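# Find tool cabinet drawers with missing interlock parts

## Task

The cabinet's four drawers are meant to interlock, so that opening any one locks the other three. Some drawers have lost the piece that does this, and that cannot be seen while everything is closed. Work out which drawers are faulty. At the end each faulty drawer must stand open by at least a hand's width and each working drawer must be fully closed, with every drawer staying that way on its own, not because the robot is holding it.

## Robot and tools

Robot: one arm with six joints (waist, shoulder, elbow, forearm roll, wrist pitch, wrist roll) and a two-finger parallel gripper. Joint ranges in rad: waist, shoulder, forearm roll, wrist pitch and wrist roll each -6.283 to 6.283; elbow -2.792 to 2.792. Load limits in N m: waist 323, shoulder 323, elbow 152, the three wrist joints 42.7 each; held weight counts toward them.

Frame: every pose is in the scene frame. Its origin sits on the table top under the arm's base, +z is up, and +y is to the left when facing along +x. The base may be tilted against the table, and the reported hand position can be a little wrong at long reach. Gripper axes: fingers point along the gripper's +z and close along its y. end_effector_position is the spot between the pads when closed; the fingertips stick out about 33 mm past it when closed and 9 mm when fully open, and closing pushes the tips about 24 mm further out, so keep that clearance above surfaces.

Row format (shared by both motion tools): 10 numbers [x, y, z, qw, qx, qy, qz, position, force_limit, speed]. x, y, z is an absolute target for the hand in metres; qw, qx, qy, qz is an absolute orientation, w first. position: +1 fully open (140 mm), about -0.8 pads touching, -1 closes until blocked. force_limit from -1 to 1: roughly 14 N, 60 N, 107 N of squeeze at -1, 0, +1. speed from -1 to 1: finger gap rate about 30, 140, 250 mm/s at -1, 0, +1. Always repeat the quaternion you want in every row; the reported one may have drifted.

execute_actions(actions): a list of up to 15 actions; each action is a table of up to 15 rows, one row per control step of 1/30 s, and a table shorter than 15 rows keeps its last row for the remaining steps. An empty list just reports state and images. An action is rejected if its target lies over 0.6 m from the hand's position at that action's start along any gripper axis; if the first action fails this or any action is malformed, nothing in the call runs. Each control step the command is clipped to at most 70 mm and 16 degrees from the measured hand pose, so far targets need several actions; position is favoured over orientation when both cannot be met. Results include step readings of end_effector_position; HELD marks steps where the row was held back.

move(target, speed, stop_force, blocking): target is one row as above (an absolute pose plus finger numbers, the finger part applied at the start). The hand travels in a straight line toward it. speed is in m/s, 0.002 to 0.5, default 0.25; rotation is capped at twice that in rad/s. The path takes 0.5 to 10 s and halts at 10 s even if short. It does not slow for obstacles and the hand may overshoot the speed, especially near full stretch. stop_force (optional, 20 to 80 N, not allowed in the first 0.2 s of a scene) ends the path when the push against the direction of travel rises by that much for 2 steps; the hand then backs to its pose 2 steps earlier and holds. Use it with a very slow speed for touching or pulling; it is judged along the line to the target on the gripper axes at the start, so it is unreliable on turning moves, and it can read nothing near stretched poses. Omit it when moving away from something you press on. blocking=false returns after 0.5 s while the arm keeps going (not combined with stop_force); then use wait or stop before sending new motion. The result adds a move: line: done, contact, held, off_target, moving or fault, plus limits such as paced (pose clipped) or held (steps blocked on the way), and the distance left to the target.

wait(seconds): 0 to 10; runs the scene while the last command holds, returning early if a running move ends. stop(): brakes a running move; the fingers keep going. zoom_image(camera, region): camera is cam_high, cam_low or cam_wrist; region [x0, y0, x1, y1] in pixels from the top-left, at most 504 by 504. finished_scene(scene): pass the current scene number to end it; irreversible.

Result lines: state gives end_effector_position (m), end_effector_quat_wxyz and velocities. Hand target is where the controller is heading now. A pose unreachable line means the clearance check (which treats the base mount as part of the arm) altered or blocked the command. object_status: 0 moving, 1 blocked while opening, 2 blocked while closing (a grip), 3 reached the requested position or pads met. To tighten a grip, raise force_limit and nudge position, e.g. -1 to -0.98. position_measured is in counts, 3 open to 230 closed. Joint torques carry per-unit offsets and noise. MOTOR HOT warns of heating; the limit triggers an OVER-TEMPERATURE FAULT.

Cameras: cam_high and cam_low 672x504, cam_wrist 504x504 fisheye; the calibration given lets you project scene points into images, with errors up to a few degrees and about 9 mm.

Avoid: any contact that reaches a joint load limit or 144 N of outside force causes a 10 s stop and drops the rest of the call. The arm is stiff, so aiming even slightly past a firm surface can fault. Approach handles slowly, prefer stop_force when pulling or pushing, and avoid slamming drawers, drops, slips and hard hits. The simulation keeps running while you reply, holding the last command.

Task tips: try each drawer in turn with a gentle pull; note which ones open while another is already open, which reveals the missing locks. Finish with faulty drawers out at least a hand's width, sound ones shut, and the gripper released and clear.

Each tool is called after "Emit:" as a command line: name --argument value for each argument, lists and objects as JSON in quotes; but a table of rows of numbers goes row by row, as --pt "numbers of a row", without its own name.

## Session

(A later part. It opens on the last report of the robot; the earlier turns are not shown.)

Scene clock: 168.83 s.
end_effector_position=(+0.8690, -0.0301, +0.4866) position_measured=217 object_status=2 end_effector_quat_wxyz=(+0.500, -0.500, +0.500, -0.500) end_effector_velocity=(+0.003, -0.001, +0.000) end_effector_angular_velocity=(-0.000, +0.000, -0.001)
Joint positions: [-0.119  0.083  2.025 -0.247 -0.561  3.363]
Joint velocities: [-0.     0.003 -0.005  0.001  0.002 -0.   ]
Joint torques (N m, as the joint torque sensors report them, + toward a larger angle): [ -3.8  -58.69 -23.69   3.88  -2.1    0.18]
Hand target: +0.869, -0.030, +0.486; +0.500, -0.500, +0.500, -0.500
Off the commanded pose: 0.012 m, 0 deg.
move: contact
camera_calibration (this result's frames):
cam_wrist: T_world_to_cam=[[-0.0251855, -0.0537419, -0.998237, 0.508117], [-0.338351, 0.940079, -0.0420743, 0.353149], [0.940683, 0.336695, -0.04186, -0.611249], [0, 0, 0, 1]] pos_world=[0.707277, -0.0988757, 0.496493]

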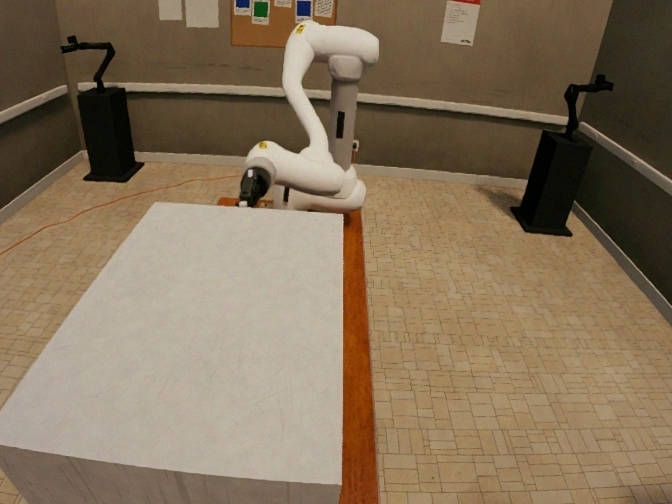

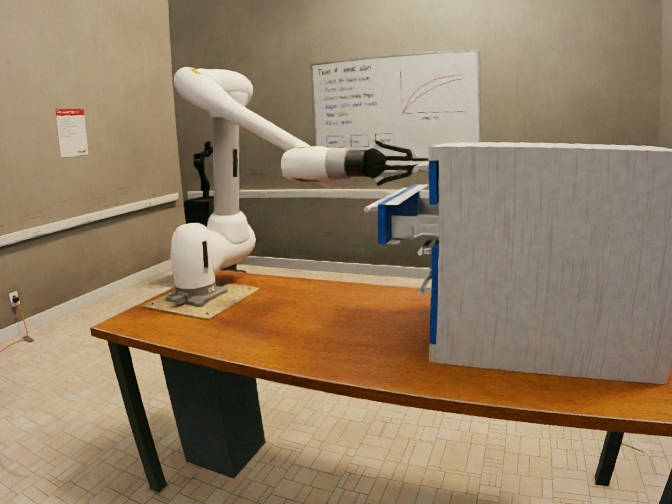

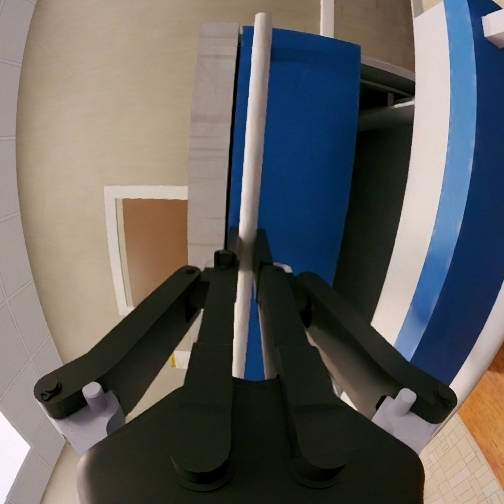

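Emit:
move --target '[0.875,-0.03,0.4865,0.5,-0.5,0.5,-0.5,-1,0,-0.3]' --speed 0.01

Emit:
execute_actions --actions '[[[0.875,-0.03,0.4865,0.5,-0.5,0.5,-0.5,-0.2,0,0]]]'

Emit:
move --target '[0.703,-0.03,0.4865,0.5,-0.5,0.5,-0.5,-0.2,0,0]' --speed 0.15

Emit:
move --target '[0.703,-0.03,0.3865,0.5,-0.5,0.5,-0.5,-0.2,0,0]' --speed 0.12

Emit:
move --target '[0.751,-0.03,0.3865,0.5,-0.5,0.5,-0.5,-0.2,0,0]' --speed 0.06

Emit:
move --target '[0.879,-0.03,0.3865,0.5,-0.5,0.5,-0.5,-0.2,0,0]' --speed 0.04 --stop_force 50

Emit:
move --target '[0.90,-0.03,0.3865,0.5,-0.5,0.5,-0.5,-0.2,0,0]' --speed 0.006 --stop_force 25

Scene clock: 178.13 s.
end_effector_position=(+0.8749, -0.0300, +0.4865) position_measured=217 object_status=2 end_effector_quat_wxyz=(+0.500, -0.500, +0.500, -0.500) end_effector_velocity=(+0.001, +0.000, -0.001) end_effector_angular_velocity=(-0.001, +0.001, +0.001)
Joint positions: [-0.118  0.092  2.014 -0.244 -0.559  3.361]
Joint velocities: [ 0.     0.003 -0.002 -0.001  0.    -0.   ]
Joint torques (N m, as the joint torque sensors report them, + toward a larger angle): [ -1.72 -46.39 -33.     3.28  -1.4    0.09]
Hand target: +0.875, -0.030, +0.487; +0.500, -0.500, +0.500, -0.500
Off the commanded pose: 0.000 m, 0 deg.
move: done
camera_calibration (this result's frames):
cam_wrist: T_world_to_cam=[[-0.0253278, -0.053727, -0.998234, 0.508346], [-0.338352, 0.940081, -0.0420123, 0.355077], [0.940679, 0.33669, -0.0419888, -0.616802], [0, 0, 0, 1]] pos_world=[0.713229, -0.0988182, 0.496467]

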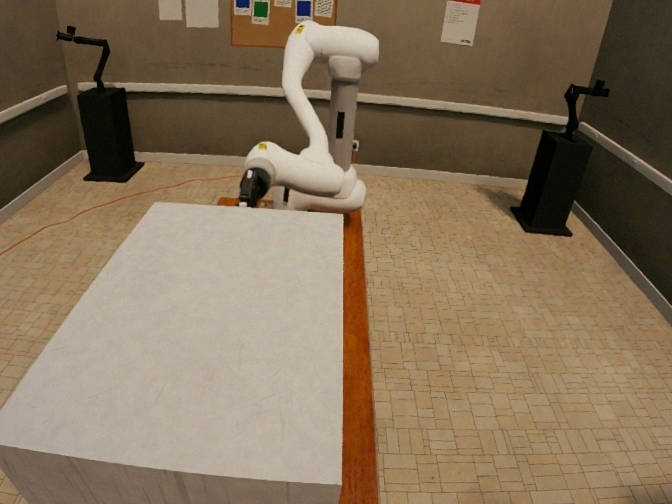

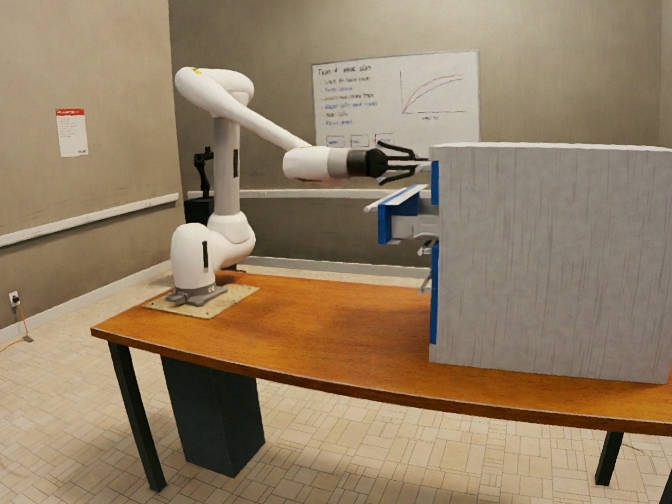

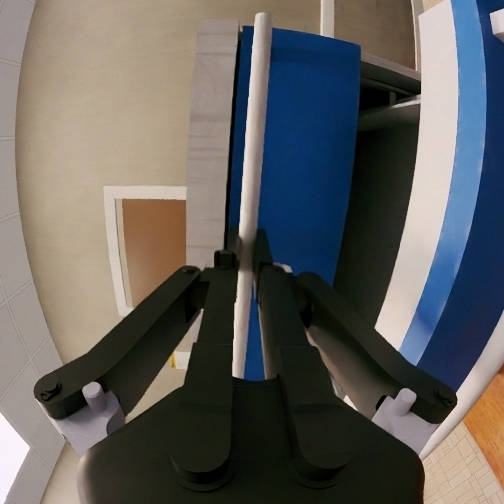

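Scene clock: 178.63 s.
end_effector_position=(+0.8750, -0.0300, +0.4864) position_measured=154 object_status=0 end_effector_quat_wxyz=(+0.500, -0.500, +0.500, -0.500) end_effector_velocity=(+0.000, -0.000, -0.001) end_effector_angular_velocity=(+0.001, +0.001, -0.001)
Joint positions: [-0.118  0.092  2.014 -0.244 -0.559  3.361]
Joint velocities: [ 0.     0.    -0.     0.001  0.001  0.   ]
Joint torques (N m, as the joint torque sensors report them, + toward a larger angle): [ -2.21 -49.84 -35.89   3.51  -3.24   0.34]
Hand target: +0.875, -0.030, +0.487; +0.500, -0.500, +0.500, -0.500
Off the commanded pose: 0.000 m, 0 deg.
Step readings (end_effector_position):
0: (+0.8749, -0.0300, +0.4865)
1: (+0.8750, -0.0300, +0.4865)
2: (+0.8750, -0.0300, +0.4865)
4: (+0.8750, -0.0300, +0.4864)
8: (+0.8750, -0.0300, +0.4864)
15: end_effector_position above
camera_calibration (this result's frames):
cam_wrist: T_world_to_cam=[[-0.0254224, -0.0537236, -0.998232, 0.508341], [-0.338365, 0.940078, -0.0419765, 0.35509], [0.940671, 0.3367, -0.0420772, -0.616843], [0, 0, 0, 1]] pos_world=[0.71332, -0.0988116, 0.496392]

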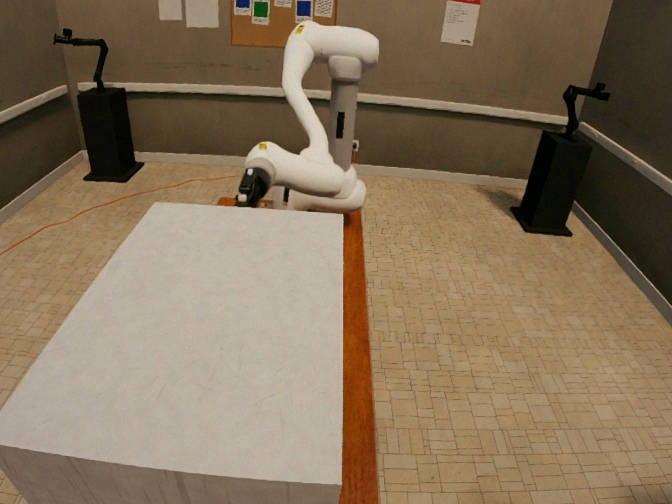

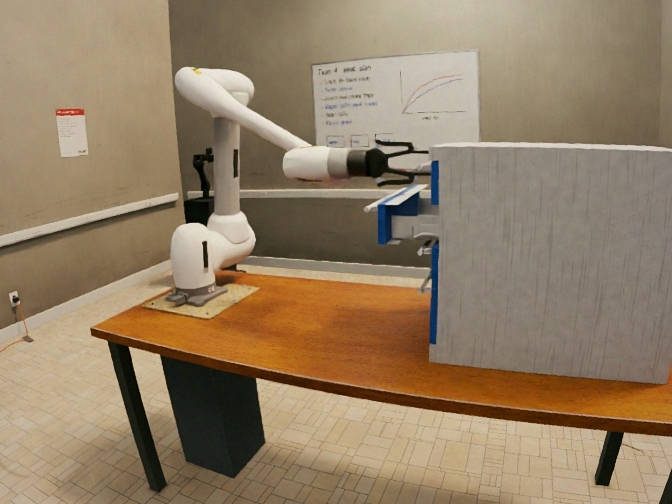

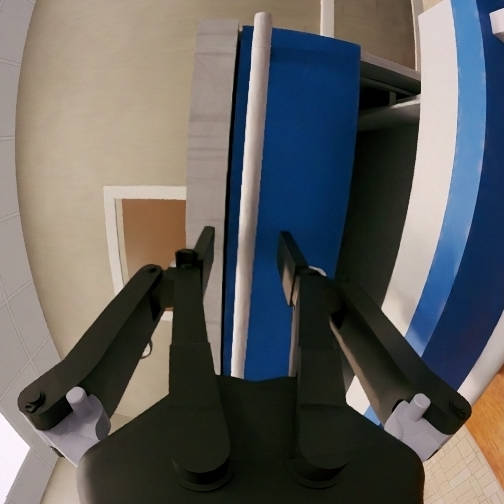

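Scene clock: 180.23 s.
end_effector_position=(+0.7031, -0.0299, +0.4862) position_measured=154 object_status=3 end_effector_quat_wxyz=(+0.500, -0.500, +0.500, -0.500) end_effector_velocity=(-0.002, -0.000, -0.000) end_effector_angular_velocity=(-0.000, +0.001, +0.000)
Joint positions: [-0.177 -0.193  2.285 -0.36  -0.561  3.462]
Joint velocities: [-0.001 -0.003  0.002 -0.004  0.002  0.003]
Joint torques (N m, as the joint torque sensors report them, + toward a larger angle): [ -3.01 -19.86 -35.32   3.28  -2.98   0.31]
Hand target: +0.703, -0.030, +0.486; +0.500, -0.500, +0.500, -0.500
Off the commanded pose: 0.000 m, 0 deg.
move: done
camera_calibration (this result's frames):
cam_wrist: T_world_to_cam=[[-0.0253844, -0.0538222, -0.998228, 0.503726], [-0.338354, 0.940078, -0.0420827, 0.296873], [0.940677, 0.336686, -0.0420743, -0.455187], [0, 0, 0, 1]] pos_world=[0.541419, -0.0987173, 0.496175]

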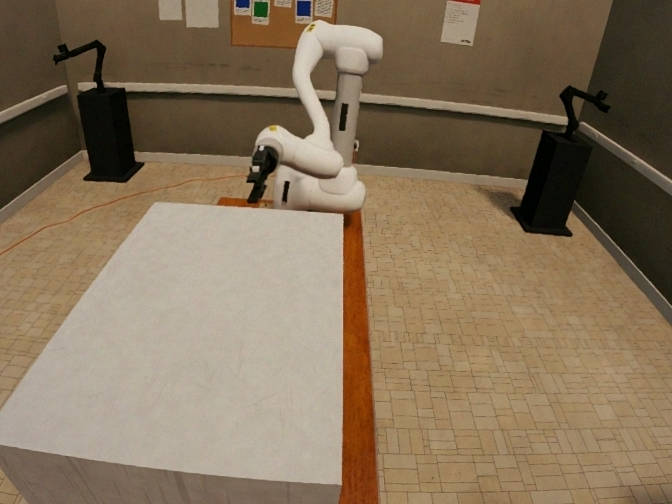

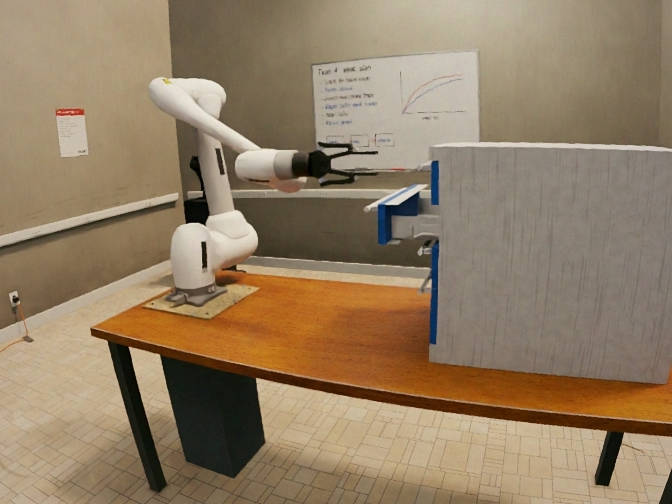

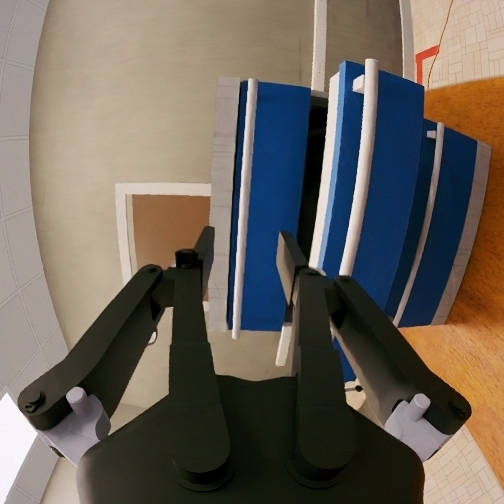

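Scene clock: 181.50 s.
end_effector_position=(+0.7031, -0.0300, +0.3866) position_measured=154 object_status=3 end_effector_quat_wxyz=(+0.500, -0.500, +0.500, -0.500) end_effector_velocity=(-0.000, -0.000, -0.002) end_effector_angular_velocity=(+0.001, +0.000, -0.001)
Joint positions: [-0.175 -0.056  2.396 -0.261 -0.796  3.338]
Joint velocities: [ 0.     0.002  0.002  0.003 -0.003 -0.002]
Joint torques (N m, as the joint torque sensors report them, + toward a larger angle): [  0.01 -29.19 -29.8    2.78  -3.09   0.27]
Hand target: +0.703, -0.030, +0.387; +0.500, -0.500, +0.500, -0.500
Off the commanded pose: 0.000 m, 0 deg.
move: done
camera_calibration (this result's frames):
cam_wrist: T_world_to_cam=[[-0.0253124, -0.0537061, -0.998236, 0.404247], [-0.338337, 0.940087, -0.0419984, 0.292774], [0.940685, 0.336677, -0.0419666, -0.459401], [0, 0, 0, 1]] pos_world=[0.54144, -0.0988525, 0.396551]

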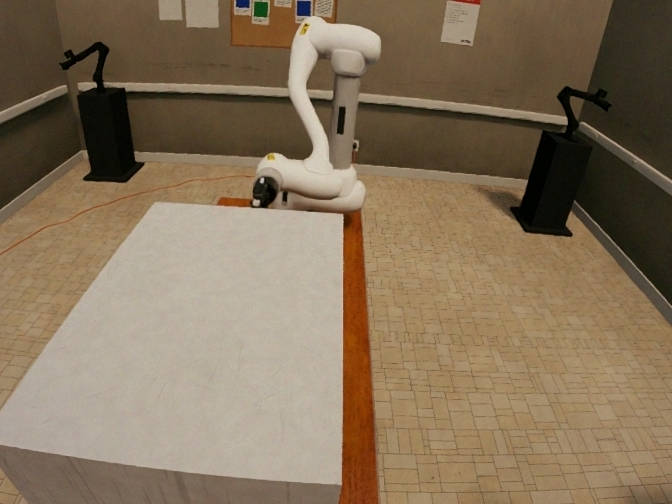

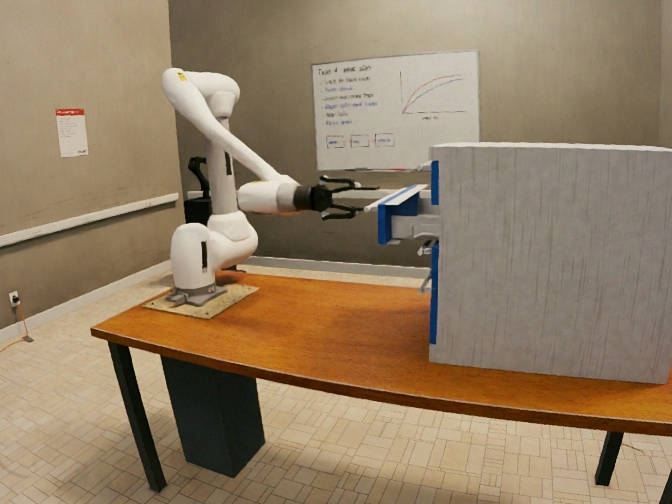

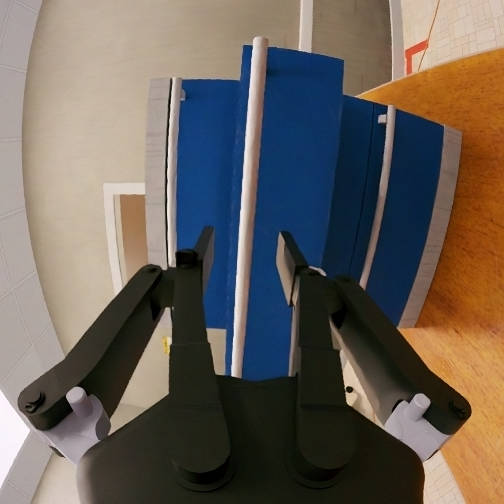

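Scene clock: 182.63 s.
end_effector_position=(+0.7509, -0.0300, +0.3866) position_measured=154 object_status=3 end_effector_quat_wxyz=(+0.500, -0.500, +0.500, -0.500) end_effector_velocity=(+0.002, -0.000, -0.000) end_effector_angular_velocity=(-0.000, +0.000, +0.000)
Joint positions: [-0.153  0.021  2.319 -0.232 -0.793  3.317]
Joint velocities: [ 0.001  0.003 -0.003  0.001  0.001 -0.001]
Joint torques (N m, as the joint torque sensors report them, + toward a larger angle): [ -1.3  -36.12 -30.61   3.14  -3.21   0.14]
Hand target: +0.751, -0.030, +0.387; +0.500, -0.500, +0.500, -0.500
Off the commanded pose: 0.000 m, 0 deg.
move: done
camera_calibration (this result's frames):
cam_wrist: T_world_to_cam=[[-0.0253147, -0.0537019, -0.998236, 0.405439], [-0.338355, 0.940081, -0.0419929, 0.308918], [0.940678, 0.336695, -0.0419682, -0.504321], [0, 0, 0, 1]] pos_world=[0.589191, -0.0988329, 0.396531]

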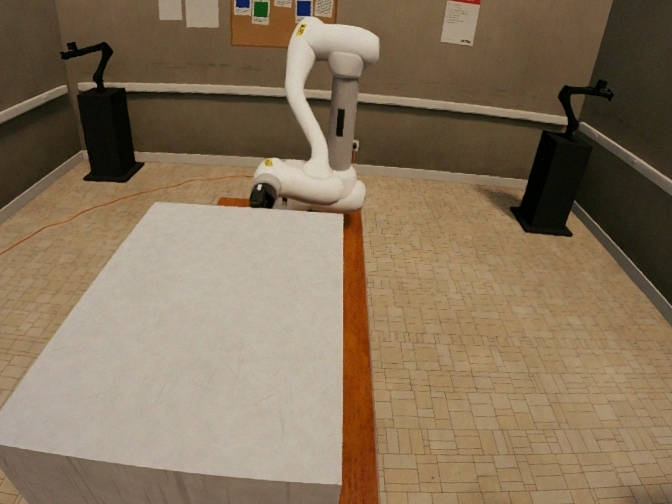

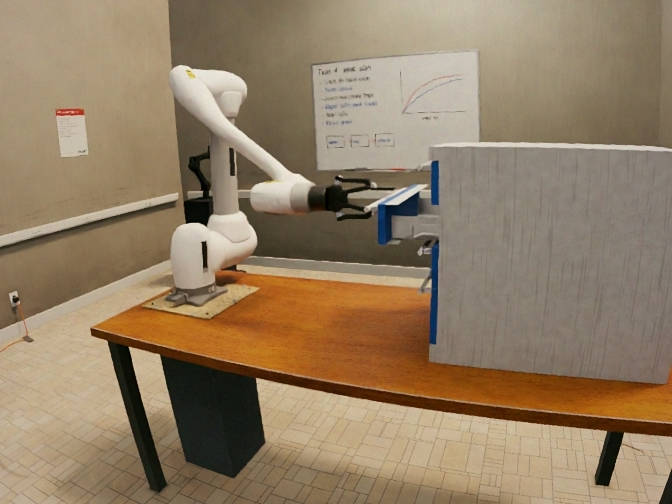

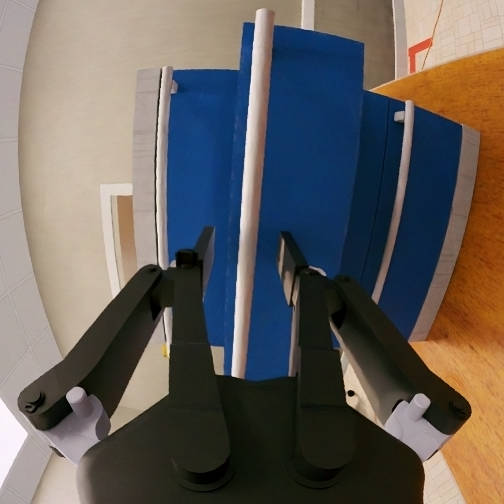

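Scene clock: 186.17 s.
end_effector_position=(+0.8789, -0.0300, +0.3867) position_measured=154 object_status=3 end_effector_quat_wxyz=(+0.500, -0.500, +0.500, -0.500) end_effector_velocity=(+0.001, -0.000, -0.000) end_effector_angular_velocity=(+0.001, +0.001, -0.001)
Joint positions: [-0.115  0.207  2.098 -0.185 -0.752  3.288]
Joint velocities: [ 0.     0.001 -0.002  0.001  0.001  0.   ]
Joint torques (N m, as the joint torque sensors report them, + toward a larger angle): [ -2.97 -50.96 -30.91   3.32  -1.81   0.23]
Hand target: +0.879, -0.030, +0.387; +0.500, -0.500, +0.500, -0.500
Off the commanded pose: 0.000 m, 0 deg.
move: done
camera_calibration (this result's frames):
cam_wrist: T_world_to_cam=[[-0.0253265, -0.0536793, -0.998237, 0.408802], [-0.338342, 0.940087, -0.0419682, 0.35225], [0.940682, 0.336683, -0.0419711, -0.624744], [0, 0, 0, 1]] pos_world=[0.71722, -0.0988604, 0.396643]

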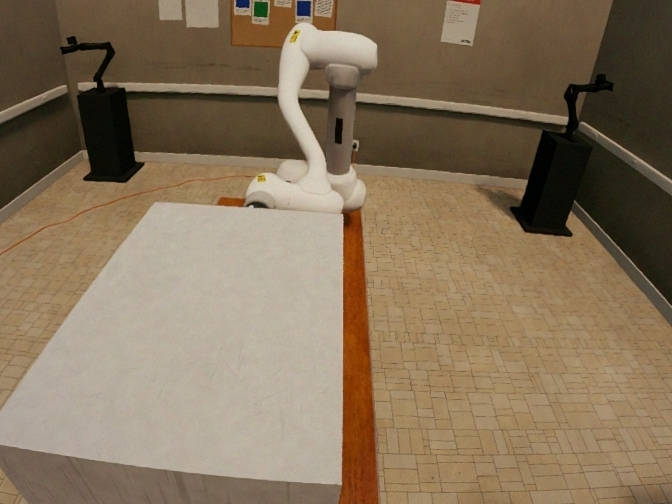

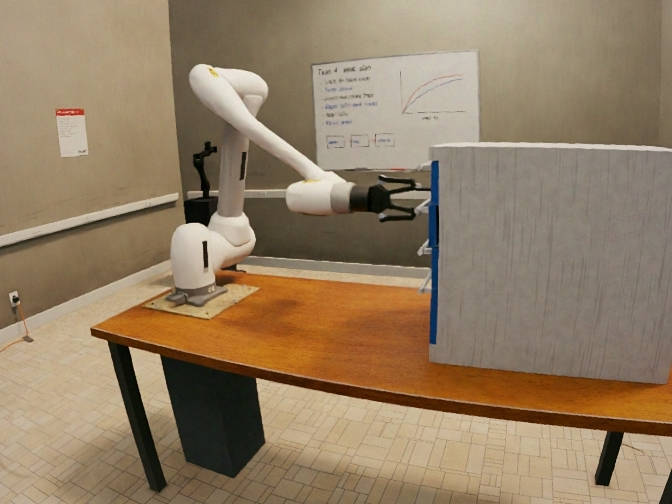

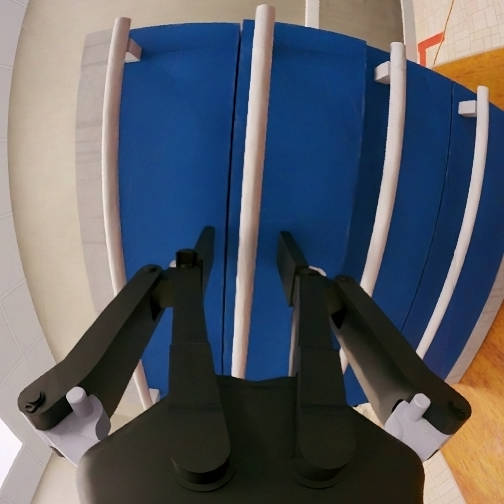

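Scene clock: 187.80 s.
end_effector_position=(+0.8866, -0.0300, +0.3866) position_measured=154 object_status=3 end_effector_quat_wxyz=(+0.500, -0.500, +0.500, -0.500) end_effector_velocity=(-0.002, +0.000, +0.000) end_effector_angular_velocity=(+0.000, -0.002, +0.001)
Joint positions: [-0.113  0.218  2.084 -0.182 -0.749  3.287]
Joint velocities: [ 0.    -0.002  0.004 -0.    -0.004  0.   ]
Joint torques (N m, as the joint torque sensors report them, + toward a larger angle): [  1.62 -36.19 -45.66   2.48  -0.01   0.41]
Hand target: +0.886, -0.030, +0.387; +0.500, -0.500, +0.500, -0.500
Off the commanded pose: 0.013 m, 0 deg.
move: contact
camera_calibration (this result's frames):
cam_wrist: T_world_to_cam=[[-0.0254106, -0.0536584, -0.998236, 0.408963], [-0.338334, 0.940092, -0.0419205, 0.354791], [0.940683, 0.336672, -0.0420428, -0.632004], [0, 0, 0, 1]] pos_world=[0.724945, -0.0988132, 0.396544]

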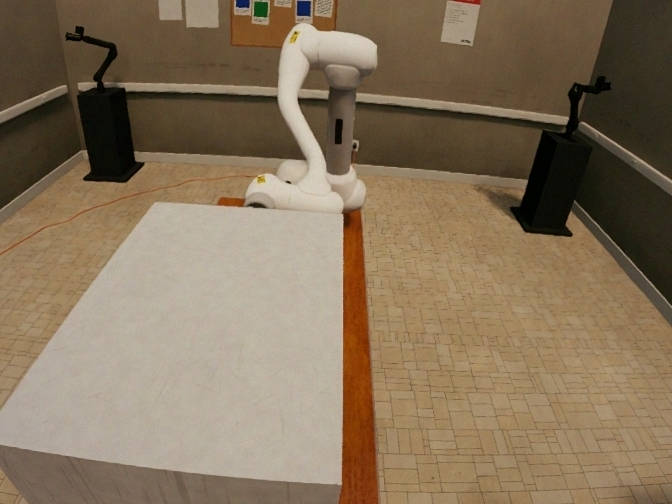

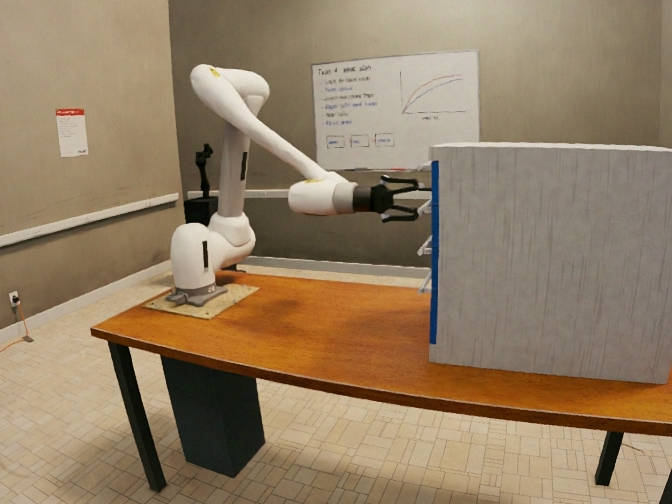

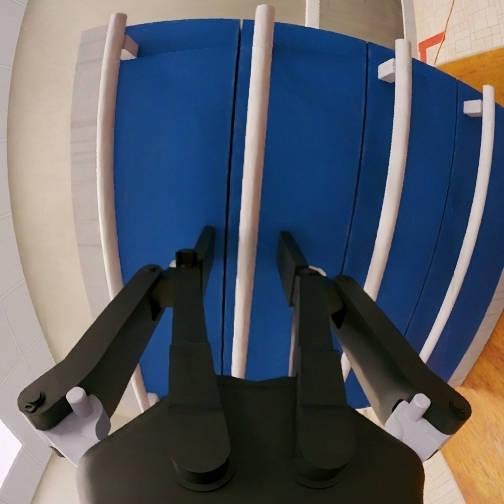

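Emit:
move --target '[0.835,-0.03,0.3865,0.5,-0.5,0.5,-0.5,-0.2,0,0]' --speed 0.1

Emit:
move --target '[0.835,-0.03,0.4865,0.5,-0.5,0.5,-0.5,-0.2,0,0]' --speed 0.12

Emit:
move --target '[0.875,-0.03,0.4865,0.5,-0.5,0.5,-0.5,-0.2,0,0]' --speed 0.06

Emit:
execute_actions --actions '[[[0.875,-0.03,0.4865,0.5,-0.5,0.5,-0.5,-1,0,-0.3]],[[0.875,-0.03,0.4865,0.5,-0.5,0.5,-0.5,-1,0,-0.3]]]'

Emit:
move --target '[0.745,-0.03,0.4865,0.5,-0.5,0.5,-0.5,-1,0,-0.3]' --speed 0.04 --stop_force 45

Emit:
zoom_image --camera "cam_low" --region '[360, 125, 460, 225]'

Scene clock: 195.23 s.
end_effector_position=(+0.8351, -0.0300, +0.3864) position_measured=154 object_status=3 end_effector_quat_wxyz=(+0.500, -0.500, +0.500, -0.500) end_effector_velocity=(-0.001, -0.000, -0.000) end_effector_angular_velocity=(+0.000, +0.001, -0.000)
Joint positions: [-0.126  0.147  2.176 -0.197 -0.771  3.295]
Joint velocities: [-0.    -0.002  0.002 -0.001  0.     0.   ]
Joint torques (N m, as the joint torque sensors report them, + toward a larger angle): [  0.03 -50.15 -31.49   3.22  -2.81   0.65]
Hand target: +0.835, -0.030, +0.386; +0.500, -0.500, +0.500, -0.500
Off the commanded pose: 0.000 m, 0 deg.
move: done
camera_calibration (this result's frames):
cam_wrist: T_world_to_cam=[[-0.0253468, -0.0537449, -0.998233, 0.407427], [-0.338353, 0.94008, -0.0420226, 0.337382], [0.940678, 0.33669, -0.0420128, -0.583548], [0, 0, 0, 1]] pos_world=[0.673412, -0.0987941, 0.396369]

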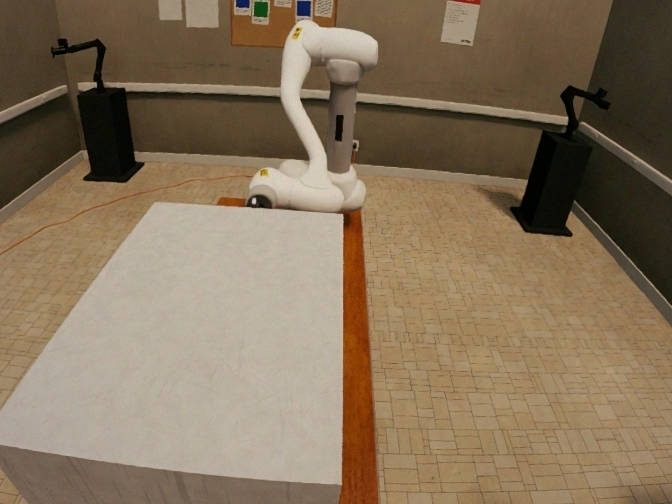

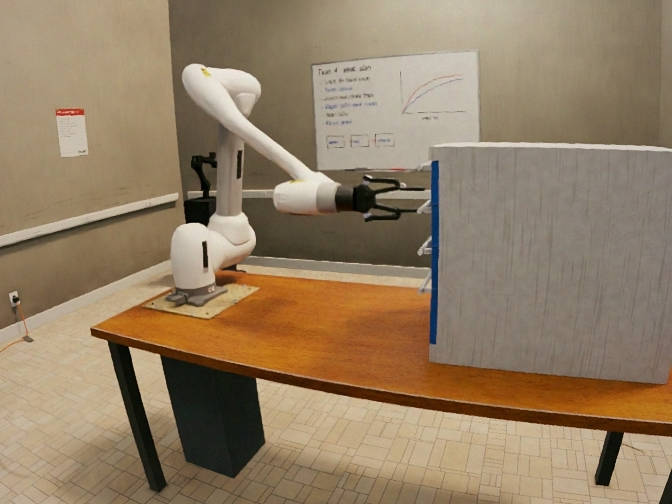

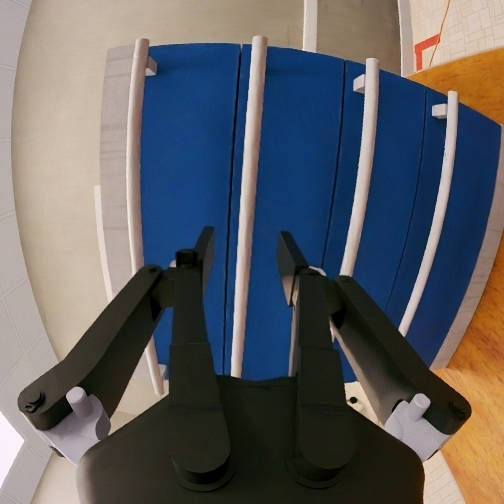

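Scene clock: 196.47 s.
end_effector_position=(+0.8348, -0.0300, +0.4864) position_measured=154 object_status=3 end_effector_quat_wxyz=(+0.500, -0.500, +0.500, -0.500) end_effector_velocity=(+0.000, -0.000, +0.002) end_effector_angular_velocity=(+0.002, -0.001, -0.000)
Joint positions: [-0.128  0.03   2.082 -0.261 -0.567  3.374]
Joint velocities: [-0.    -0.002 -0.003 -0.002  0.003  0.004]
Joint torques (N m, as the joint torque sensors report them, + toward a larger angle): [  0.18 -42.45 -35.33   3.58  -3.34   0.31]
Hand target: +0.835, -0.030, +0.487; +0.500, -0.500, +0.500, -0.500
Off the commanded pose: 0.000 m, 0 deg.
move: done
camera_calibration (this result's frames):
cam_wrist: T_world_to_cam=[[-0.0253418, -0.0537672, -0.998232, 0.507197], [-0.338313, 0.940094, -0.0420471, 0.341466], [0.940692, 0.336649, -0.0420139, -0.579114], [0, 0, 0, 1]] pos_world=[0.673143, -0.0987812, 0.496327]

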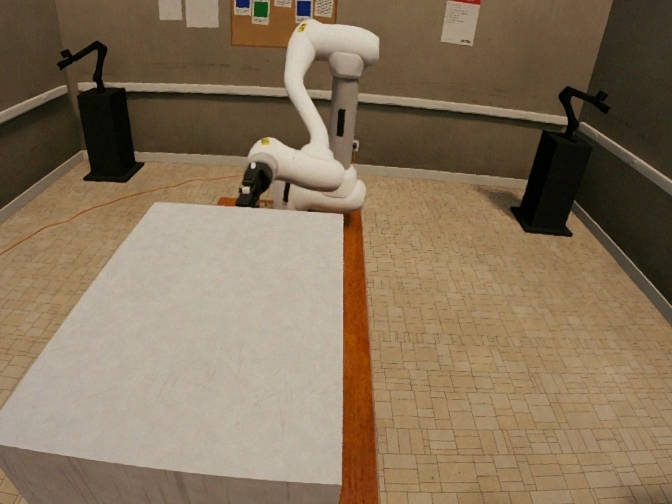

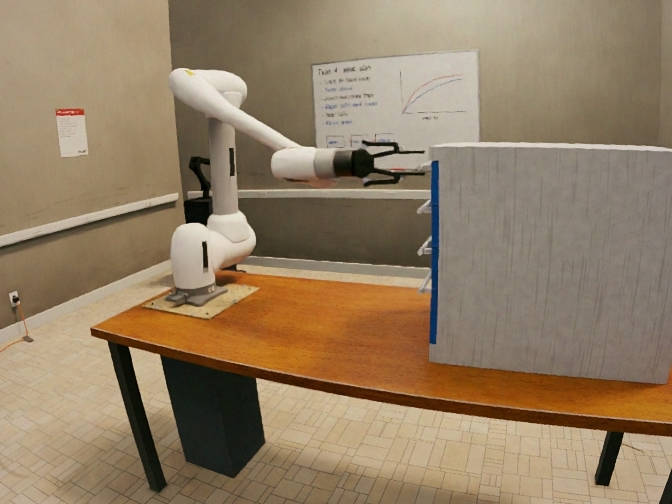

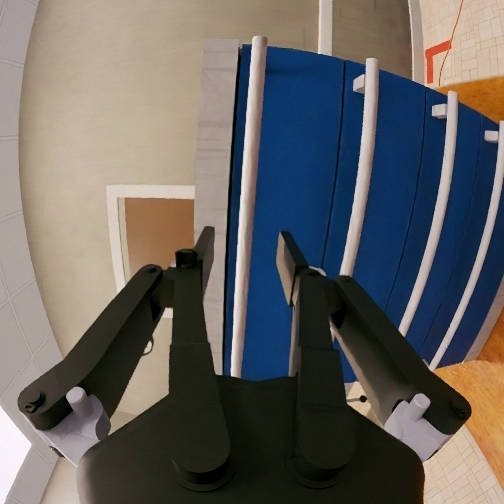

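Scene clock: 197.47 s.
end_effector_position=(+0.8749, -0.0300, +0.4866) position_measured=154 object_status=3 end_effector_quat_wxyz=(+0.500, -0.500, +0.500, -0.500) end_effector_velocity=(+0.001, +0.000, -0.001) end_effector_angular_velocity=(-0.002, +0.001, +0.001)
Joint positions: [-0.118  0.092  2.014 -0.244 -0.559  3.361]
Joint velocities: [ 0.     0.002 -0.002 -0.002  0.    -0.001]
Joint torques (N m, as the joint torque sensors report them, + toward a larger angle): [ -1.19 -51.48 -36.14   3.54  -3.03   0.31]
Hand target: +0.875, -0.030, +0.487; +0.500, -0.500, +0.500, -0.500
Off the commanded pose: 0.000 m, 0 deg.
move: done
camera_calibration (this result's frames):
cam_wrist: T_world_to_cam=[[-0.0253143, -0.0537194, -0.998235, 0.50839], [-0.338356, 0.94008, -0.0420094, 0.355077], [0.940678, 0.336695, -0.0419737, -0.616765], [0, 0, 0, 1]] pos_world=[0.713189, -0.098828, 0.496522]

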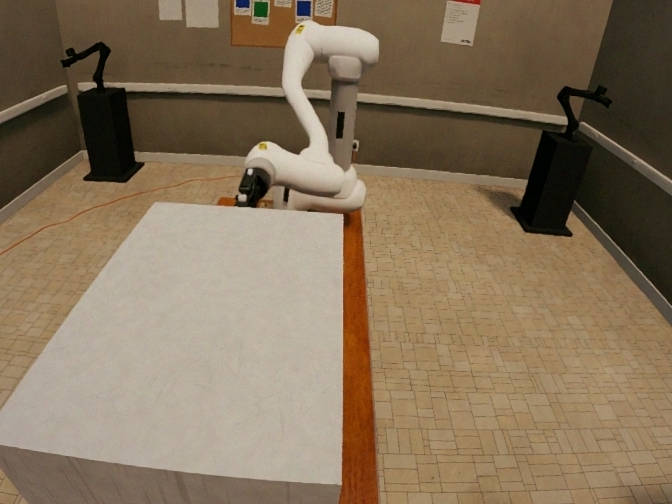

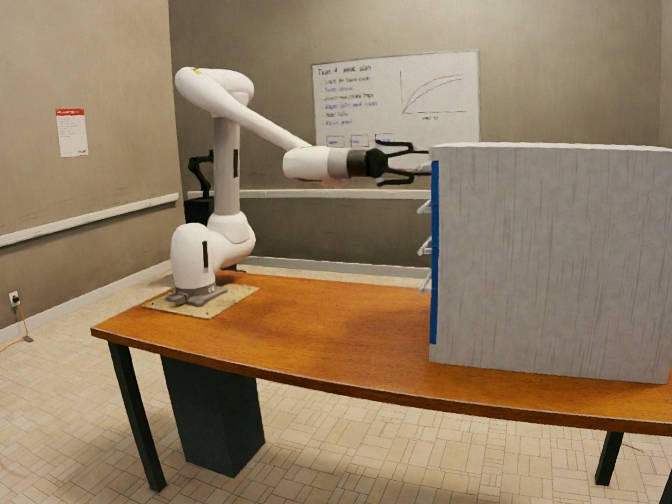

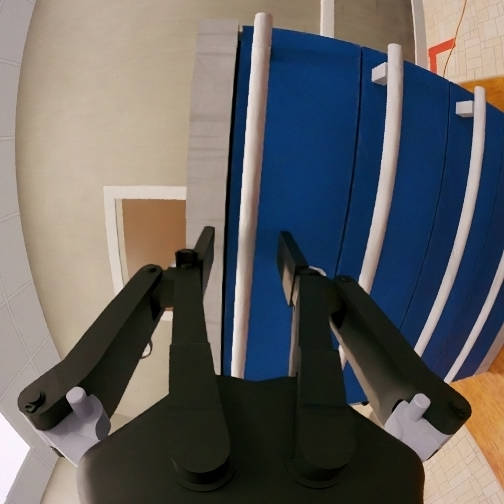

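Scene clock: 198.47 s.
end_effector_position=(+0.8750, -0.0300, +0.4866) position_measured=217 object_status=2 end_effector_quat_wxyz=(+0.500, -0.500, +0.500, -0.500) end_effector_velocity=(-0.000, +0.000, -0.000) end_effector_angular_velocity=(-0.001, +0.001, +0.000)
Joint positions: [-0.118  0.092  2.014 -0.244 -0.559  3.361]
Joint velocities: [-0.    -0.     0.001 -0.001  0.    -0.   ]
Joint torques (N m, as the joint torque sensors report them, + toward a larger angle): [  0.39 -43.11 -34.18   3.46  -1.88   0.26]
Hand target: +0.875, -0.030, +0.486; +0.500, -0.500, +0.500, -0.500
Off the commanded pose: 0.000 m, 0 deg.
Step readings (end_effector_position; steps 1 to 15: 1st action; 16 to 30: 2nd action):
0: (+0.8749, -0.0300, +0.4866)
1: (+0.8749, -0.0300, +0.4866)
2: (+0.8750, -0.0300, +0.4866)
4: (+0.8750, -0.0300, +0.4865)
8: (+0.8750, -0.0300, +0.4865)
15: (+0.8750, -0.0300, +0.4866)
16: (+0.8750, -0.0300, +0.4866)
17: (+0.8750, -0.0300, +0.4866)
19: (+0.8750, -0.0300, +0.4866)
23: (+0.8750, -0.0300, +0.4866)
30: end_effector_position above
camera_calibration (this result's frames):
cam_wrist: T_world_to_cam=[[-0.0252645, -0.0537132, -0.998237, 0.508336], [-0.338338, 0.940086, -0.0420212, 0.3551], [0.940685, 0.33668, -0.041924, -0.616919], [0, 0, 0, 1]] pos_world=[0.713313, -0.0988155, 0.496498]

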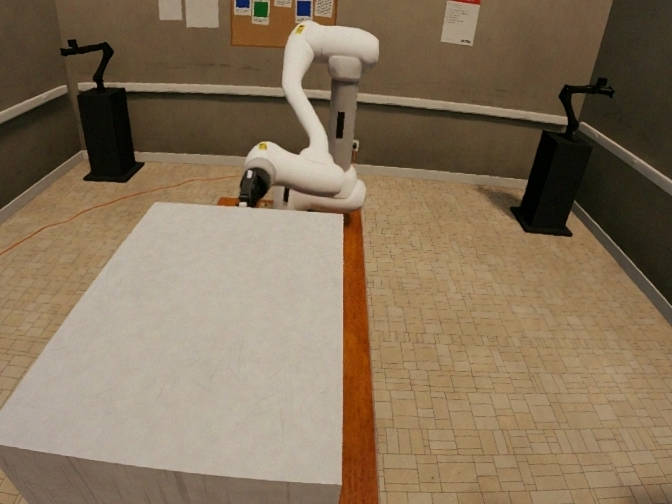

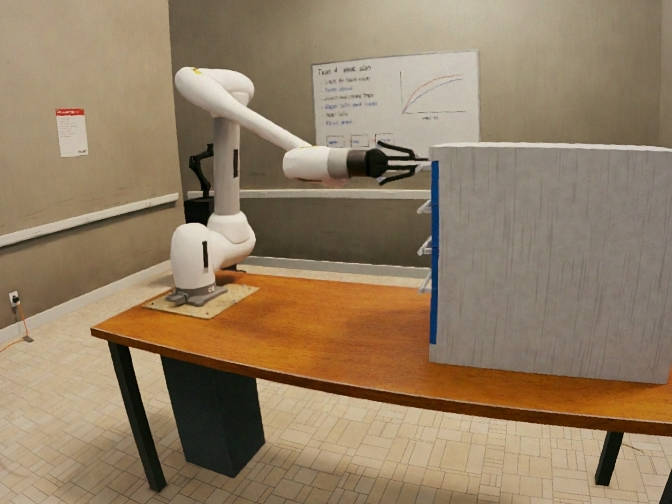

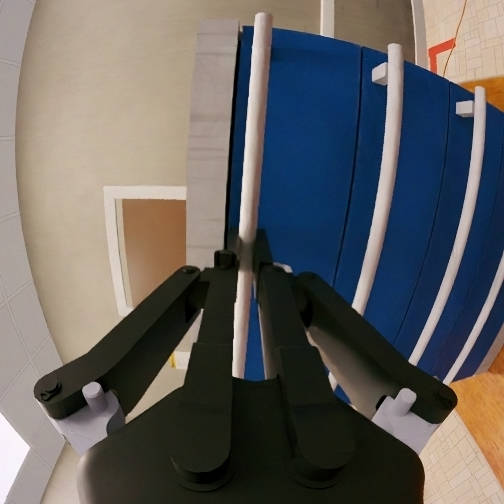

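Scene clock: 202.03 s.
end_effector_position=(+0.7451, -0.0299, +0.4863) position_measured=217 object_status=2 end_effector_quat_wxyz=(+0.500, -0.500, +0.500, -0.500) end_effector_velocity=(-0.001, +0.000, +0.000) end_effector_angular_velocity=(+0.000, -0.001, +0.000)
Joint positions: [-0.158 -0.118  2.224 -0.318 -0.568  3.424]
Joint velocities: [-0.001 -0.001  0.001 -0.001 -0.001  0.001]
Joint torques (N m, as the joint torque sensors report them, + toward a larger angle): [ -1.36 -30.28 -36.14   3.81  -3.84   0.41]
Hand target: +0.745, -0.030, +0.486; +0.500, -0.500, +0.500, -0.500
Off the commanded pose: 0.000 m, 0 deg.
move: done
camera_calibration (this result's frames):
cam_wrist: T_world_to_cam=[[-0.0253522, -0.0537963, -0.99823, 0.504861], [-0.338379, 0.940069, -0.0420681, 0.311112], [0.940668, 0.336714, -0.0420364, -0.49466], [0, 0, 0, 1]] pos_world=[0.583384, -0.0987484, 0.496261]

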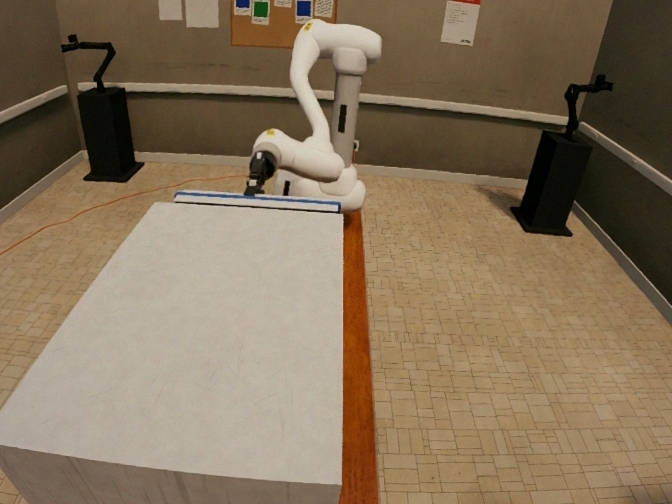

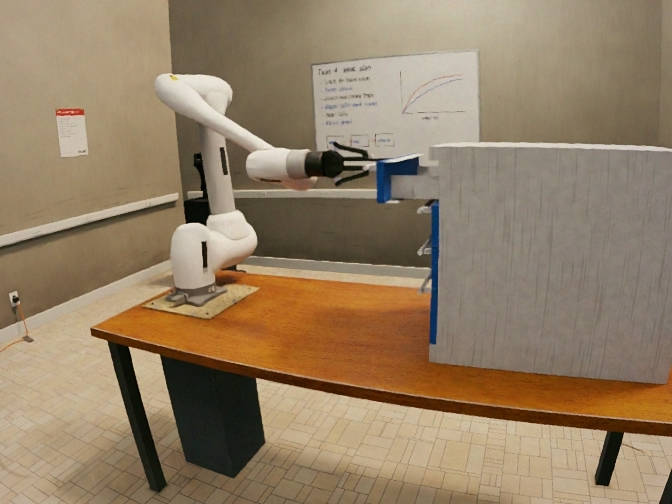

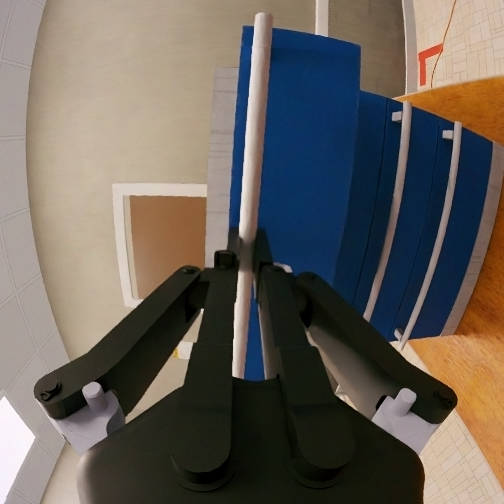

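Region (360, 125, 460, 225) of cam_low's 672x504 image, scaled by 5.040, with more detail than that image has.

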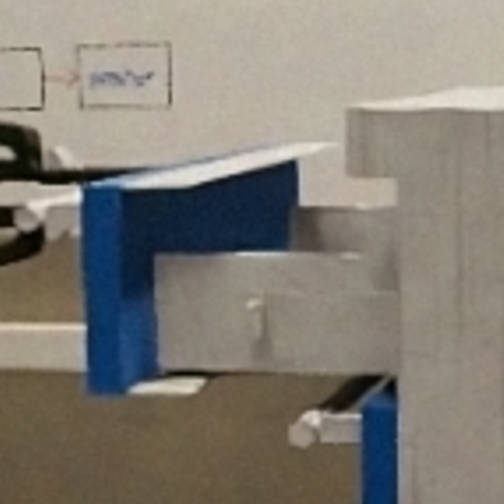

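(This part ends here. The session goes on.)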